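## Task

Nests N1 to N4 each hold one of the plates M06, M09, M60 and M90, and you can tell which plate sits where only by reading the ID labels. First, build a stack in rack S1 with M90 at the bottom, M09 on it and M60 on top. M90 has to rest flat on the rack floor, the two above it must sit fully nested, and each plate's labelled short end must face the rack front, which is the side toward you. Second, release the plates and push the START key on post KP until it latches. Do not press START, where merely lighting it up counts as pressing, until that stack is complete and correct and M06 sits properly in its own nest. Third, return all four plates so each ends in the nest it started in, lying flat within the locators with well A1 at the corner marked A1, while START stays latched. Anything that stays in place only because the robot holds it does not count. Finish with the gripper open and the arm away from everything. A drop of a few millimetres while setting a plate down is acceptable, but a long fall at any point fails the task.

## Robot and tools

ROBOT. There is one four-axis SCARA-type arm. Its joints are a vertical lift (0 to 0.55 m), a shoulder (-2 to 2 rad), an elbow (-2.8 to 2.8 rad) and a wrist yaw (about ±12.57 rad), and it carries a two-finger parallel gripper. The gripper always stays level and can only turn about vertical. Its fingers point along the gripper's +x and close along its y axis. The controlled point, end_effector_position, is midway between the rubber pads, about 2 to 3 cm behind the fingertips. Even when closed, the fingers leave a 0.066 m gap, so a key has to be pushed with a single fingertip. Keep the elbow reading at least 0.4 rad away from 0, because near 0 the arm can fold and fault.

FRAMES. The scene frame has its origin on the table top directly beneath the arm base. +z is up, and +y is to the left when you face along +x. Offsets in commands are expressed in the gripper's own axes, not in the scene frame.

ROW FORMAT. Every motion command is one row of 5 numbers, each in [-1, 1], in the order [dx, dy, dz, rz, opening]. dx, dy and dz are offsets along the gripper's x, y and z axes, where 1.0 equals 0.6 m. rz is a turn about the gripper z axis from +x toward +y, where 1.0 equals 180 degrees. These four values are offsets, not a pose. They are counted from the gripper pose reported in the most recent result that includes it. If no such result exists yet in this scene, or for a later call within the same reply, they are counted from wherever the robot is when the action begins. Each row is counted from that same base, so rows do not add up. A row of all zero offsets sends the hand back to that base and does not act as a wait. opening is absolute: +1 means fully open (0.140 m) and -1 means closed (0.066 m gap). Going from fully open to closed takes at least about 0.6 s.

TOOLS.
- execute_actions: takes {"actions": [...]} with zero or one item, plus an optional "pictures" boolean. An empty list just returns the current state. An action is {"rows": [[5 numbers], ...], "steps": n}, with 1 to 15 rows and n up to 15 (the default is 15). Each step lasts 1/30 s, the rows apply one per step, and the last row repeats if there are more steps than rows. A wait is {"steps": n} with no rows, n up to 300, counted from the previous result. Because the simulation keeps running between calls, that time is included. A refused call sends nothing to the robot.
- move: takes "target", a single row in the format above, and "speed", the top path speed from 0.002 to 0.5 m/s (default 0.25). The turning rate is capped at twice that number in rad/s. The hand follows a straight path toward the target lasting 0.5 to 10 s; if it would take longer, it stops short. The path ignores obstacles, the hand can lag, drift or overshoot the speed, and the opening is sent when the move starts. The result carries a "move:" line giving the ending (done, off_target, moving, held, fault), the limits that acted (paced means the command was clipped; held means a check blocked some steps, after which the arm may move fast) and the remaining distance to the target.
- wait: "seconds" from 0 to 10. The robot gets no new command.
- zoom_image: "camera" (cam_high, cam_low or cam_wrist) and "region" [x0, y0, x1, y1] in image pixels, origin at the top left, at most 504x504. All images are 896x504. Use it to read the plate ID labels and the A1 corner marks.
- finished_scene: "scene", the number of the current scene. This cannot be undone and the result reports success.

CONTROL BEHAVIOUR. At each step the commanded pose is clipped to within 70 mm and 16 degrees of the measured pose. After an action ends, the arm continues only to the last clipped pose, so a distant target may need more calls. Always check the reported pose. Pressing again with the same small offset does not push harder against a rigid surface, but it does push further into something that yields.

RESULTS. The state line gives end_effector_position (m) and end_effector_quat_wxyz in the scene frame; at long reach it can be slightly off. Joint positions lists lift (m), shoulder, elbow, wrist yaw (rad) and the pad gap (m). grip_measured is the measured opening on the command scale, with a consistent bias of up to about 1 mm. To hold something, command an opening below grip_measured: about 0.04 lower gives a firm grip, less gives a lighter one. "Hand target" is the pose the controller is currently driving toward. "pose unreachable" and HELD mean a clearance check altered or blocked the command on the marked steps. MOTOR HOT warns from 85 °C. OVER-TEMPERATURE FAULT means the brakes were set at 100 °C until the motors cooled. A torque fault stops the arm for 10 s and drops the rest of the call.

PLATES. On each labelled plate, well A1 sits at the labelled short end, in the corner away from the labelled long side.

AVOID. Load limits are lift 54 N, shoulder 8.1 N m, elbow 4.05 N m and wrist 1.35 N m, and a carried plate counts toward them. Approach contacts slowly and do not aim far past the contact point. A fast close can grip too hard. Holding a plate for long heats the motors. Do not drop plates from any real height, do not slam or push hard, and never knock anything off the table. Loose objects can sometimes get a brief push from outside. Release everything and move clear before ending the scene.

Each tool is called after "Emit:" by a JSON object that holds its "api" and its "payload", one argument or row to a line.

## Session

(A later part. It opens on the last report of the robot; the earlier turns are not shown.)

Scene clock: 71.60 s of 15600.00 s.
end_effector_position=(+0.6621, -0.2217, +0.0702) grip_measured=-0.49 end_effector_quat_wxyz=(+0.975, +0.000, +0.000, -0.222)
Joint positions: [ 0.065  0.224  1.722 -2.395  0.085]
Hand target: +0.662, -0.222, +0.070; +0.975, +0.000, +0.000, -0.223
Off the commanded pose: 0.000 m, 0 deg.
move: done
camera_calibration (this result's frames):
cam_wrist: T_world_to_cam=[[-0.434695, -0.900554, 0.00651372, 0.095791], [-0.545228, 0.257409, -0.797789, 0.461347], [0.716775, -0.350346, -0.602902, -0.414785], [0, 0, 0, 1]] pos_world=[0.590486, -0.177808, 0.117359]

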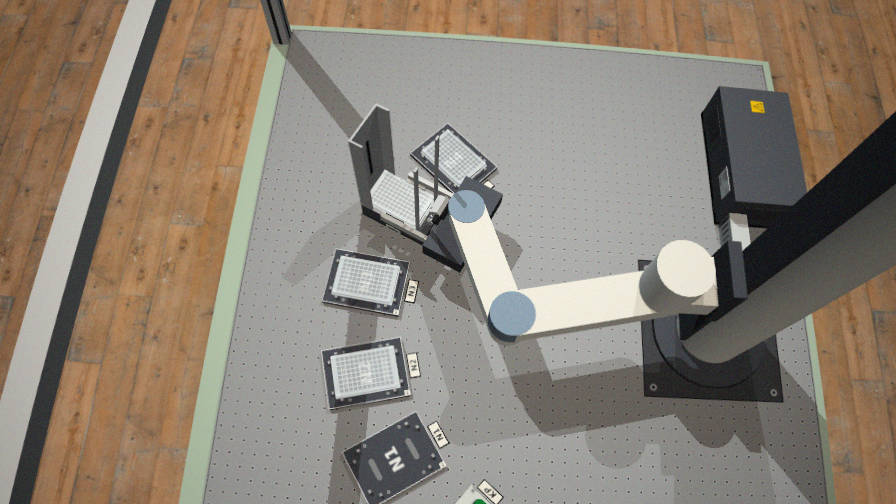

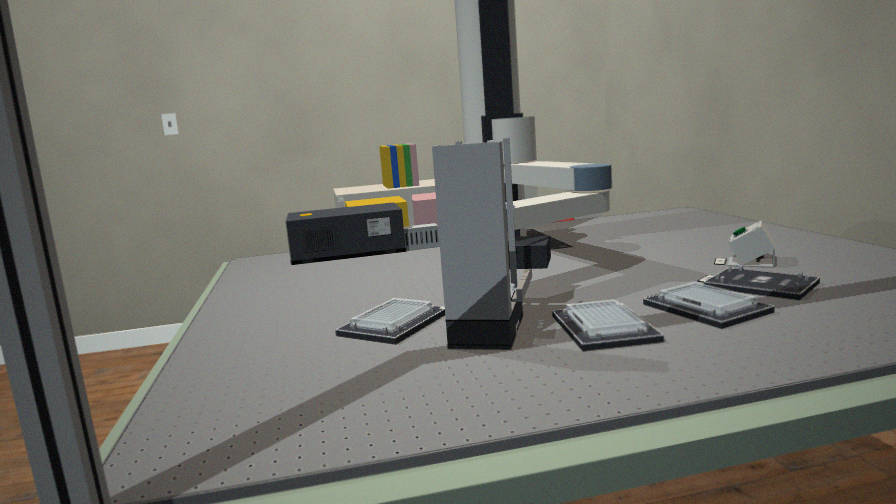

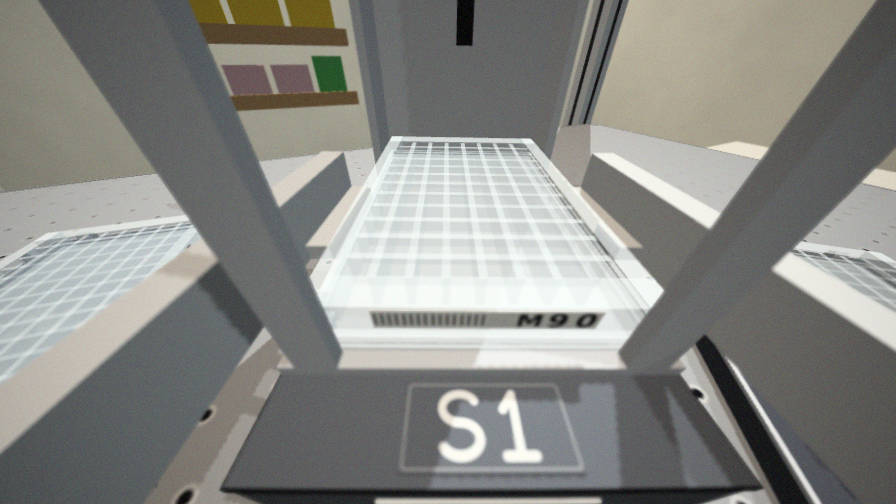

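Emit:
{"api": "move", "payload": {
  "target": [0,0,-0.0025,0,-0.6],
  "speed": 0.004
}}

Emit:
{"api": "move", "payload": {
  "target": [0,0,0,0,0.1]
}}

Emit:
{"api": "move", "payload": {
  "target": [-0.25,0,0,0,0.1],
  "speed": 0.15
}}

Emit:
{"api": "move", "payload": {
  "target": [0,0,0,-0.089,0.1]
}}

Emit:
{"api": "move", "payload": {
  "target": [0,-0.194,0,0,0.1]
}}

Emit:
{"api": "move", "payload": {
  "target": [0.236,0,-0.008,0,0.1],
  "speed": 0.15
}}

Scene clock: 85.63 s of 15600.00 s.
end_effector_position=(+0.6622, -0.2217, +0.0689) grip_measured=-0.49 end_effector_quat_wxyz=(+0.975, +0.000, +0.000, -0.222)
Joint positions: [ 0.064  0.224  1.722 -2.395  0.085]
Hand target: +0.662, -0.222, +0.069; +0.975, +0.000, +0.000, -0.222
Off the commanded pose: 0.000 m, 0 deg.
After step 90, 10.33 s passed at rest.
move: done
camera_calibration (this result's frames):
cam_wrist: T_world_to_cam=[[-0.434638, -0.900582, 0.00651372, 0.0957869], [-0.545244, 0.257375, -0.797789, 0.460381], [0.716797, -0.350301, -0.602902, -0.415622], [0, 0, 0, 1]] pos_world=[0.59057, -0.177819, 0.116083]

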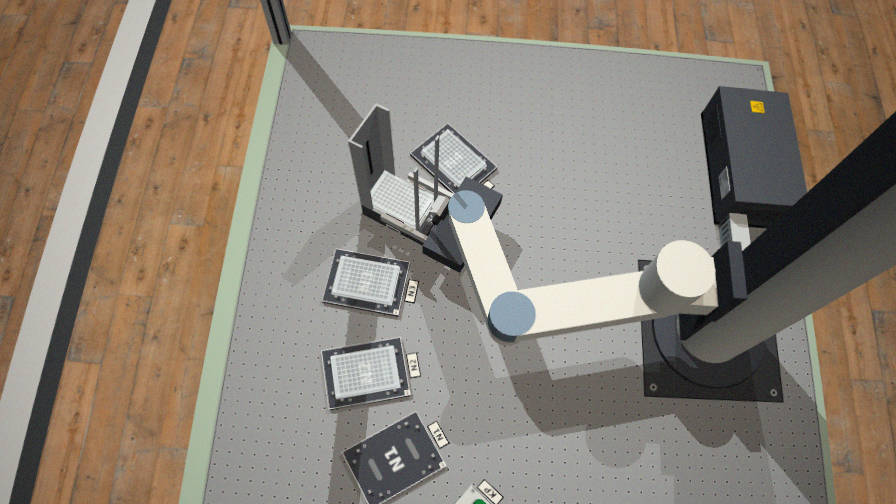

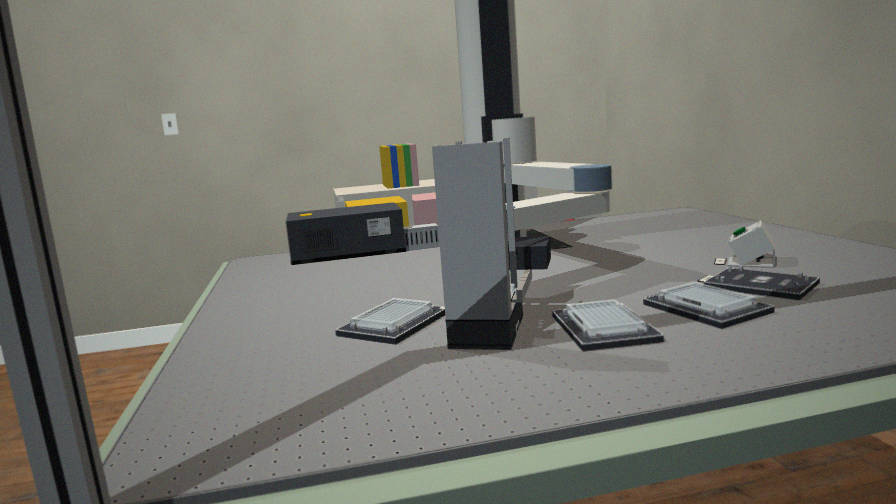

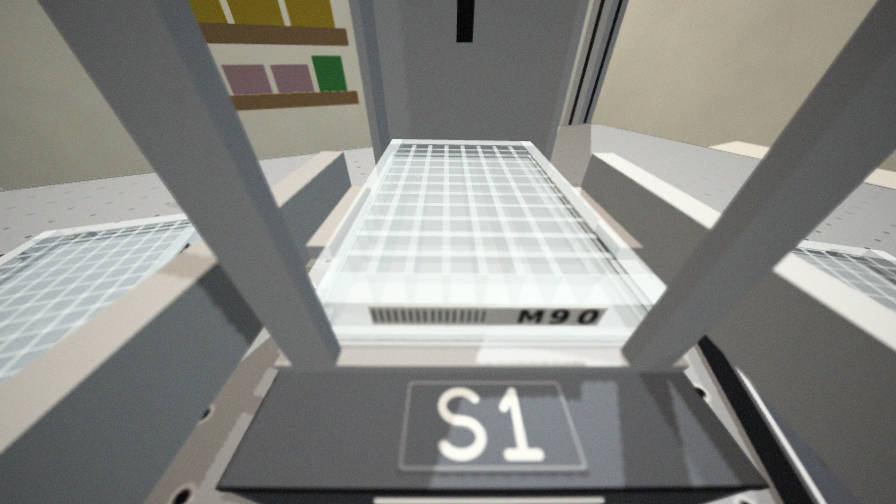

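Scene clock: 86.13 s of 15600.00 s.
end_effector_position=(+0.6622, -0.2217, +0.0689) grip_measured=+0.10 end_effector_quat_wxyz=(+0.975, +0.000, +0.000, -0.222)
Joint positions: [ 0.064  0.224  1.722 -2.395  0.107]
Hand target: +0.662, -0.222, +0.069; +0.975, +0.000, +0.000, -0.222
Off the commanded pose: 0.000 m, 0 deg.
move: done
camera_calibration (this result's frames):
cam_wrist: T_world_to_cam=[[-0.434572, -0.900614, 0.00651372, 0.0957562], [-0.545263, 0.257335, -0.797789, 0.460424], [0.716823, -0.350248, -0.602902, -0.41562], [0, 0, 0, 1]] pos_world=[0.590591, -0.177814, 0.116119]

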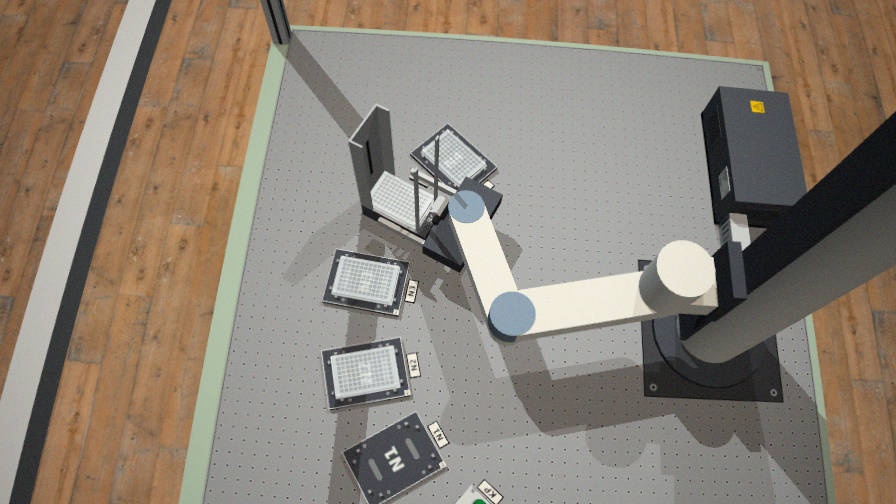

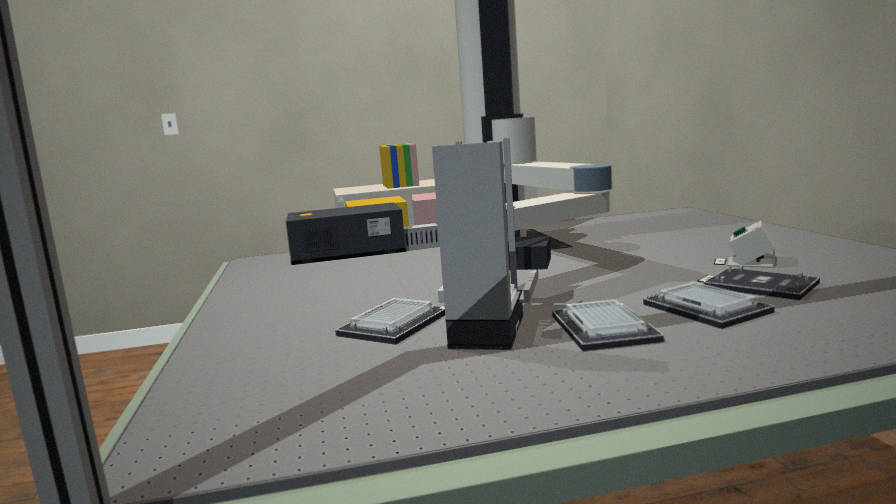

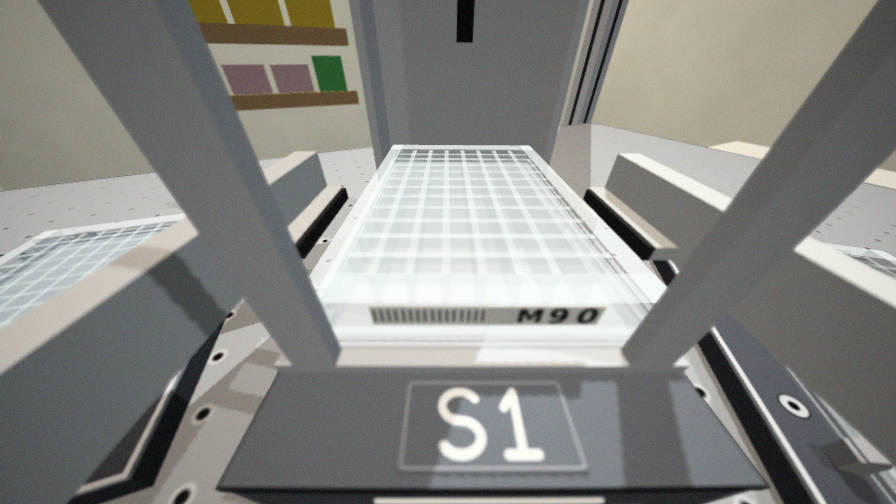

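Scene clock: 87.47 s of 15600.00 s.
end_effector_position=(+0.5270, -0.1567, +0.0689) grip_measured=+0.10 end_effector_quat_wxyz=(+0.975, +0.000, +0.000, -0.223)
Joint positions: [ 0.064  0.539  0.972 -1.959  0.107]
Hand target: +0.527, -0.157, +0.069; +0.975, +0.000, +0.000, -0.222
Off the commanded pose: 0.000 m, 0 deg.
move: done
camera_calibration (this result's frames):
cam_wrist: T_world_to_cam=[[-0.434773, -0.900517, 0.00651372, 0.0956537], [-0.545206, 0.257457, -0.797789, 0.36996], [0.716745, -0.350408, -0.602902, -0.295922], [0, 0, 0, 1]] pos_world=[0.455393, -0.112804, 0.116115]

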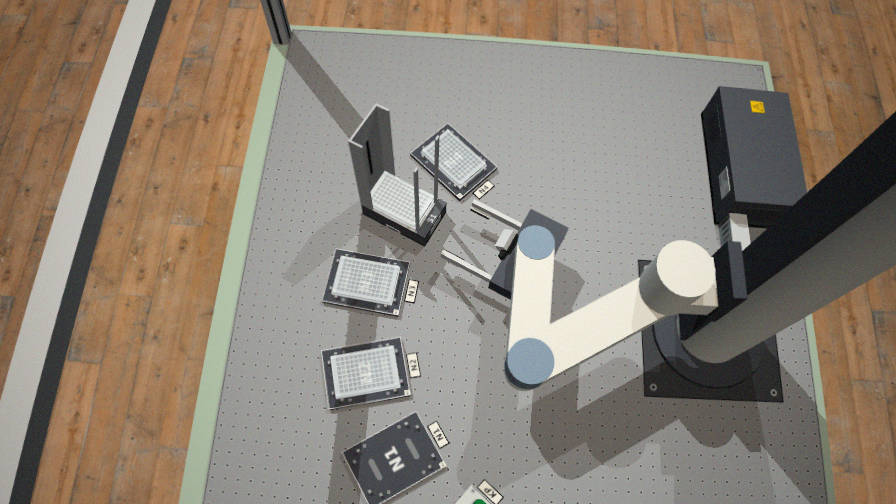

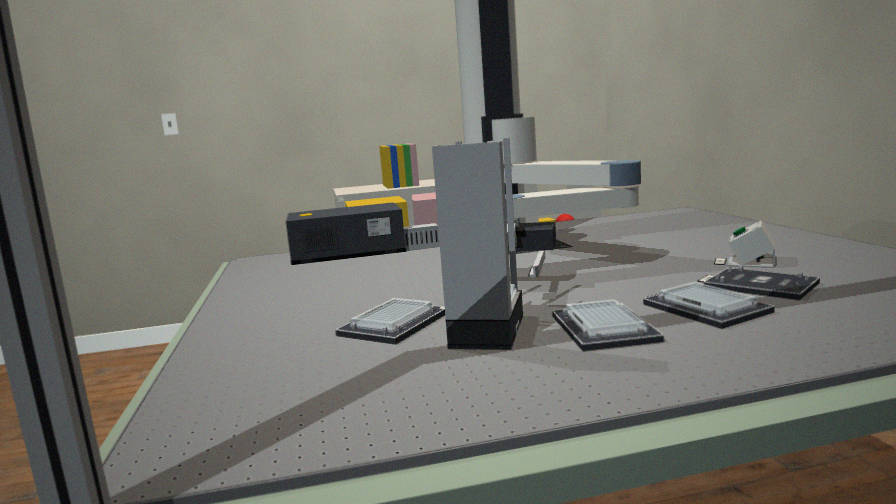

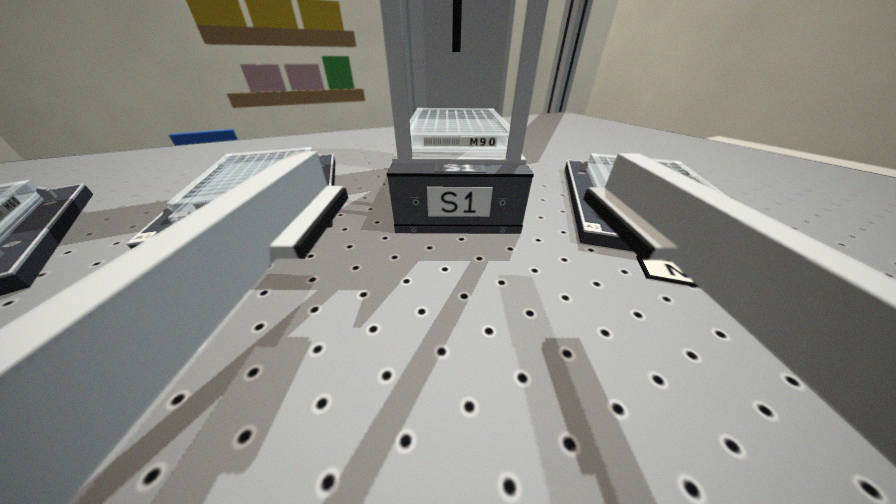

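Scene clock: 88.33 s of 15600.00 s.
end_effector_position=(+0.5270, -0.1566, +0.0689) grip_measured=+0.10 end_effector_quat_wxyz=(+0.934, +0.000, +0.000, -0.356)
Joint positions: [ 0.064  0.674  1.017 -2.419  0.107]
Hand target: +0.527, -0.157, +0.069; +0.934, +0.000, +0.000, -0.356
Off the commanded pose: 0.000 m, 0 deg.
move: done
camera_calibration (this result's frames):
cam_wrist: T_world_to_cam=[[-0.666087, -0.745846, 0.00651372, 0.241903], [-0.453153, 0.397726, -0.797789, 0.343409], [0.592437, -0.534348, -0.602902, -0.259209], [0, 0, 0, 1]] pos_world=[0.47031, -0.0946685, 0.116115]

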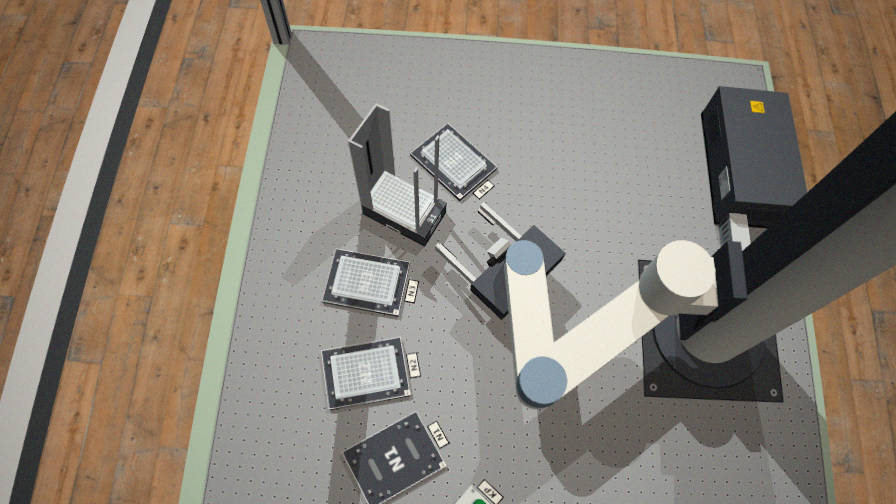

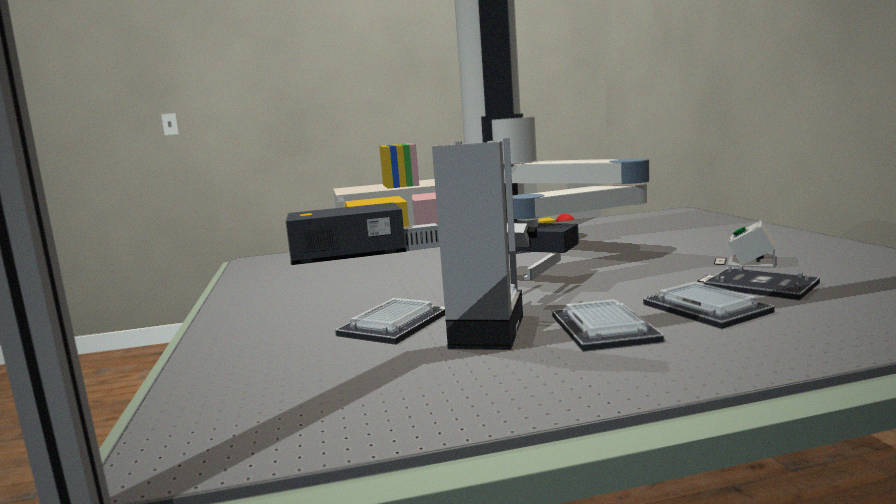

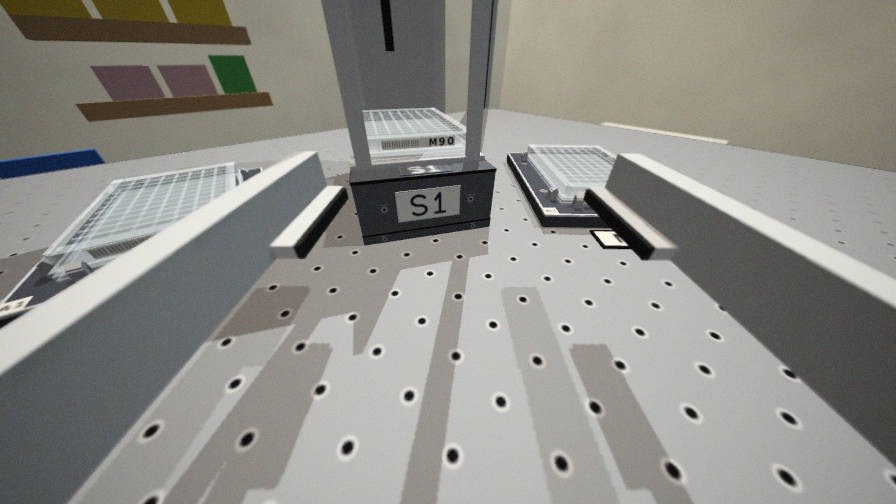

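Scene clock: 89.23 s of 15600.00 s.
end_effector_position=(+0.4495, -0.2436, +0.0689) grip_measured=+0.10 end_effector_quat_wxyz=(+0.934, +0.000, +0.000, -0.356)
Joint positions: [ 0.064  0.241  0.891 -1.861  0.107]
Hand target: +0.450, -0.244, +0.069; +0.934, +0.000, +0.000, -0.356
Off the commanded pose: 0.000 m, 0 deg.
move: done
camera_calibration (this result's frames):
cam_wrist: T_world_to_cam=[[-0.666479, -0.745495, 0.00651372, 0.12561], [-0.452943, 0.397965, -0.797789, 0.342855], [0.592155, -0.53466, -0.602902, -0.259734], [0, 0, 0, 1]] pos_world=[0.392813, -0.181672, 0.116114]

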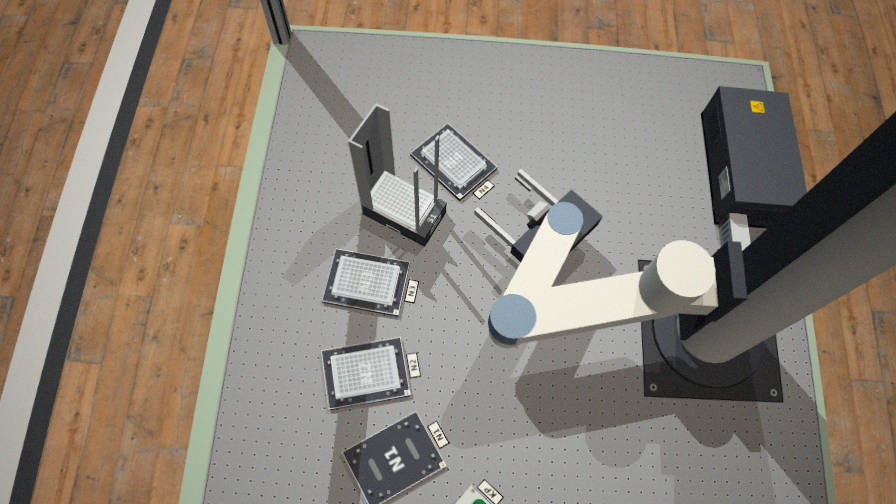

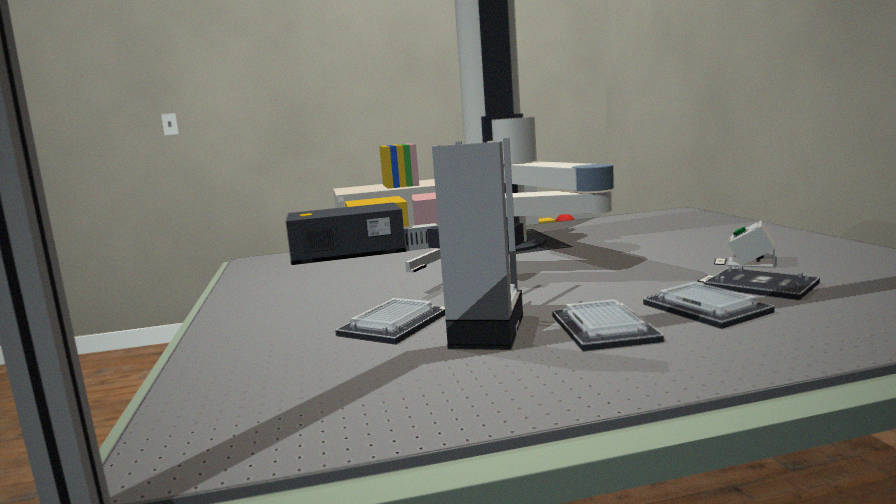

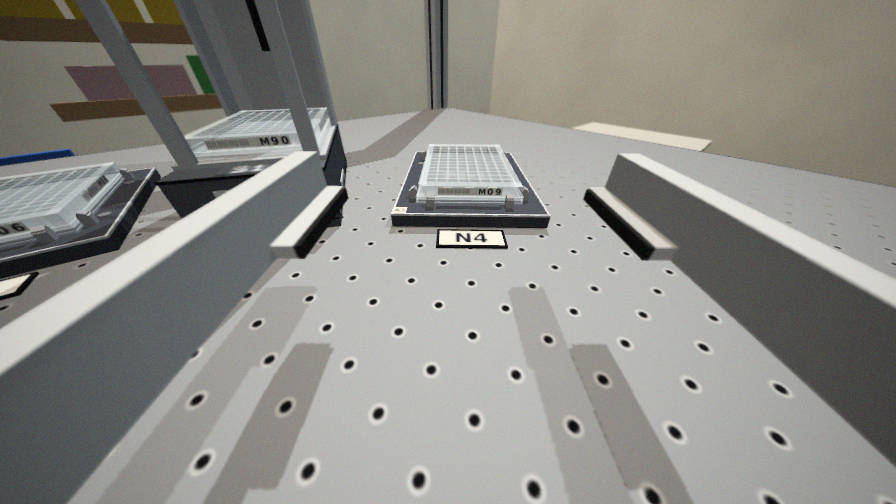

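Scene clock: 90.53 s of 15600.00 s.
end_effector_position=(+0.5552, -0.3378, +0.0642) grip_measured=+0.10 end_effector_quat_wxyz=(+0.934, +0.000, +0.000, -0.356)
Joint positions: [ 0.059 -0.017  1.57  -2.281  0.107]
Hand target: +0.555, -0.338, +0.064; +0.934, +0.000, +0.000, -0.356
Off the commanded pose: 0.000 m, 0 deg.
move: done
camera_calibration (this result's frames):
cam_wrist: T_world_to_cam=[[-0.666298, -0.745657, 0.00651372, 0.125704], [-0.45304, 0.397854, -0.797789, 0.424461], [0.592285, -0.534516, -0.602902, -0.375601], [0, 0, 0, 1]] pos_world=[0.498517, -0.275906, 0.111361]

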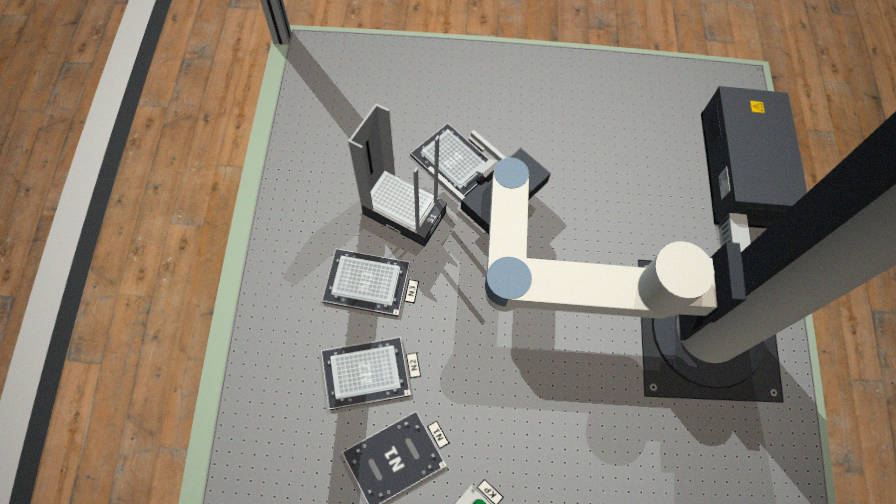

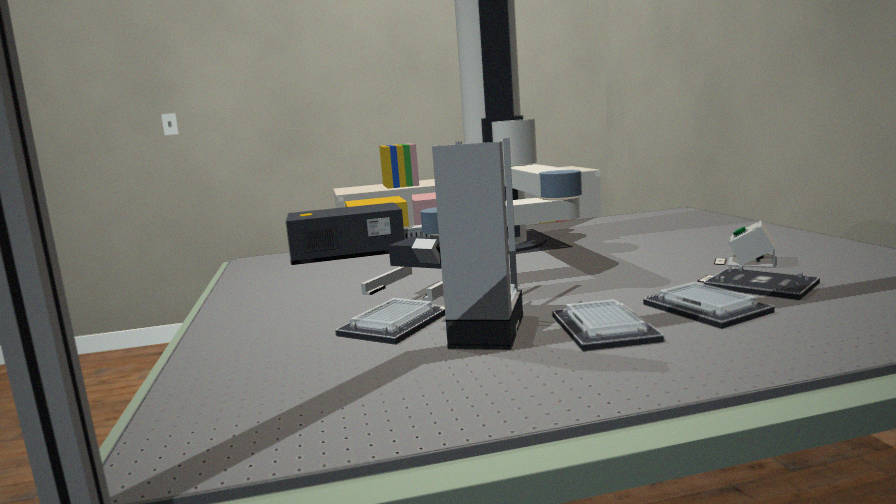

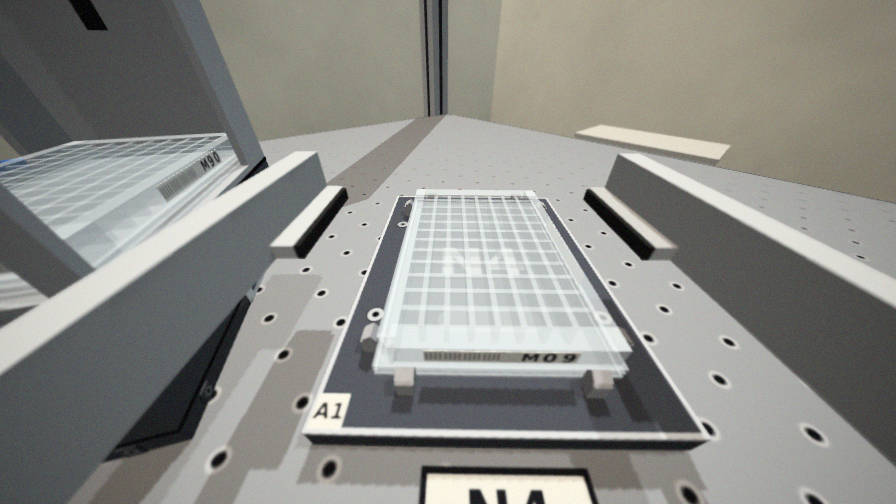

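Emit:
{"api": "move", "payload": {
  "target": [0.016,-0.0135,0,-0.006,0.1],
  "speed": 0.05
}}

Emit:
{"api": "move", "payload": {
  "target": [0,0,-0.055,0,0.1],
  "speed": 0.05
}}

Scene clock: 94.63 s of 15600.00 s.
end_effector_position=(+0.5570, -0.3503, +0.0642) grip_measured=+0.10 end_effector_quat_wxyz=(+0.931, +0.000, +0.000, -0.365)
Joint positions: [ 0.059 -0.054  1.624 -2.316  0.107]
Hand target: +0.557, -0.350, +0.064; +0.931, +0.000, +0.000, -0.365
Off the commanded pose: 0.000 m, 0 deg.
After step 90, 0.40 s passed at rest.
move: done
camera_calibration (this result's frames):
cam_wrist: T_world_to_cam=[[-0.680188, -0.733009, 0.00651372, 0.129765], [-0.445486, 0.406295, -0.797789, 0.428951], [0.58214, -0.545548, -0.602902, -0.381498], [0, 0, 0, 1]] pos_world=[0.501441, -0.287287, 0.111361]

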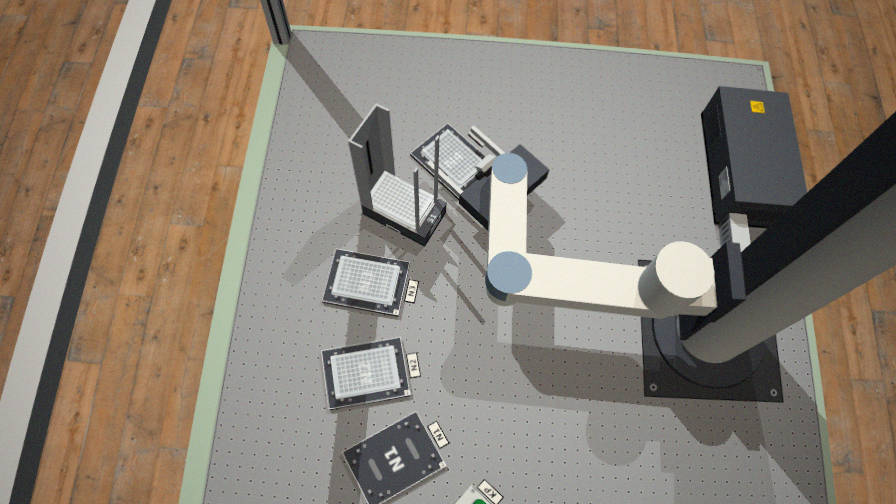

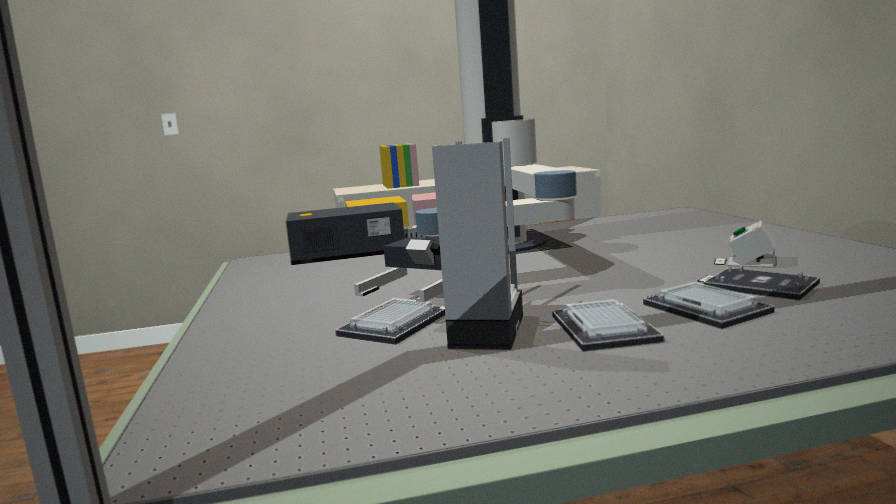

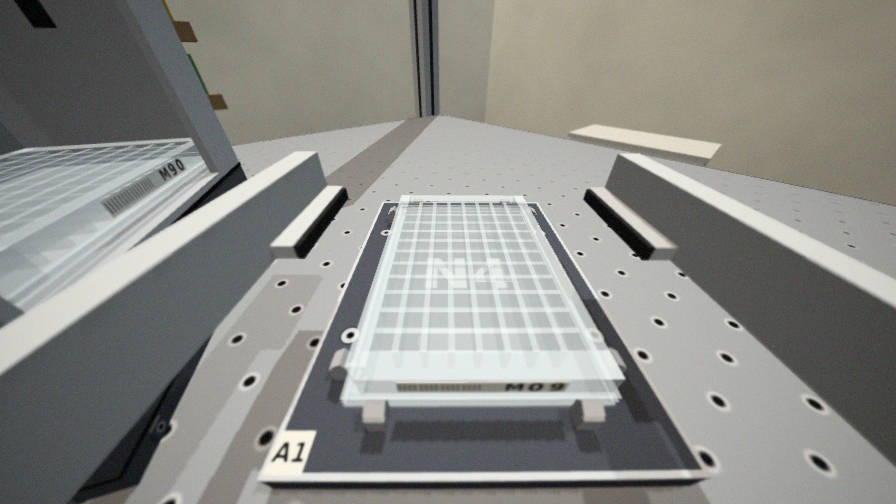

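Scene clock: 95.57 s of 15600.00 s.
end_effector_position=(+0.5570, -0.3503, +0.0311) grip_measured=+0.10 end_effector_quat_wxyz=(+0.931, +0.000, +0.000, -0.365)
Joint positions: [ 0.026 -0.054  1.624 -2.316  0.107]
Hand target: +0.557, -0.350, +0.031; +0.931, +0.000, +0.000, -0.365
Off the commanded pose: 0.000 m, 0 deg.
move: done
camera_calibration (this result's frames):
cam_wrist: T_world_to_cam=[[-0.680199, -0.732998, 0.00651372, 0.129985], [-0.44548, 0.406302, -0.797789, 0.402572], [0.582131, -0.545557, -0.602902, -0.401427], [0, 0, 0, 1]] pos_world=[0.501437, -0.287288, 0.0782997]

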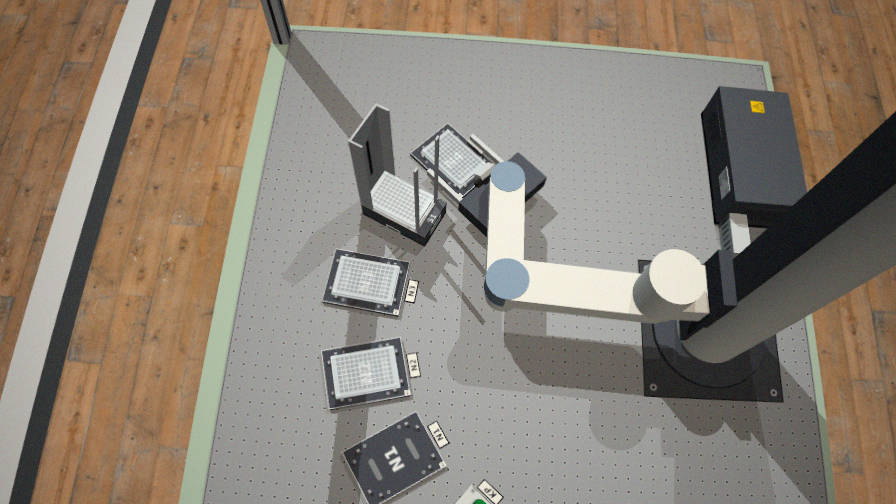

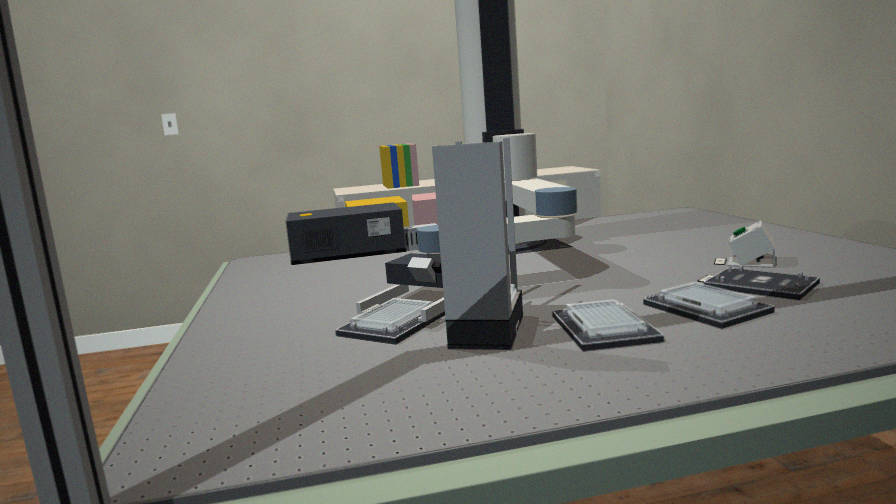

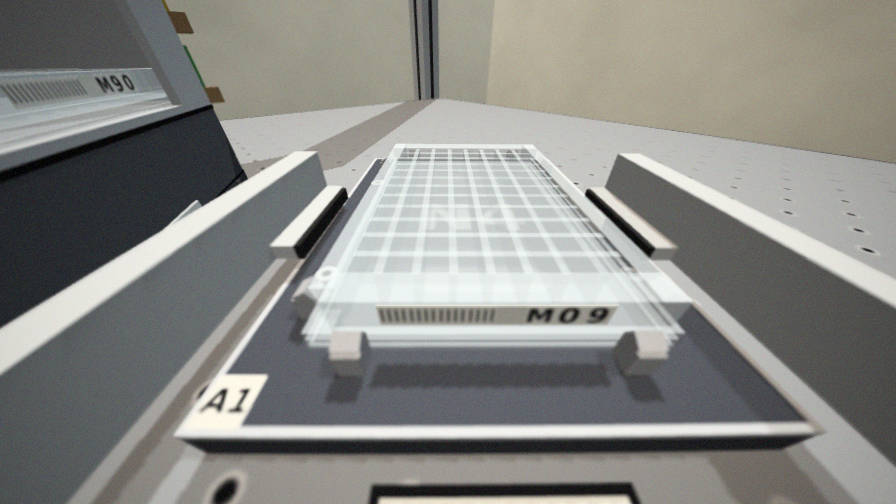

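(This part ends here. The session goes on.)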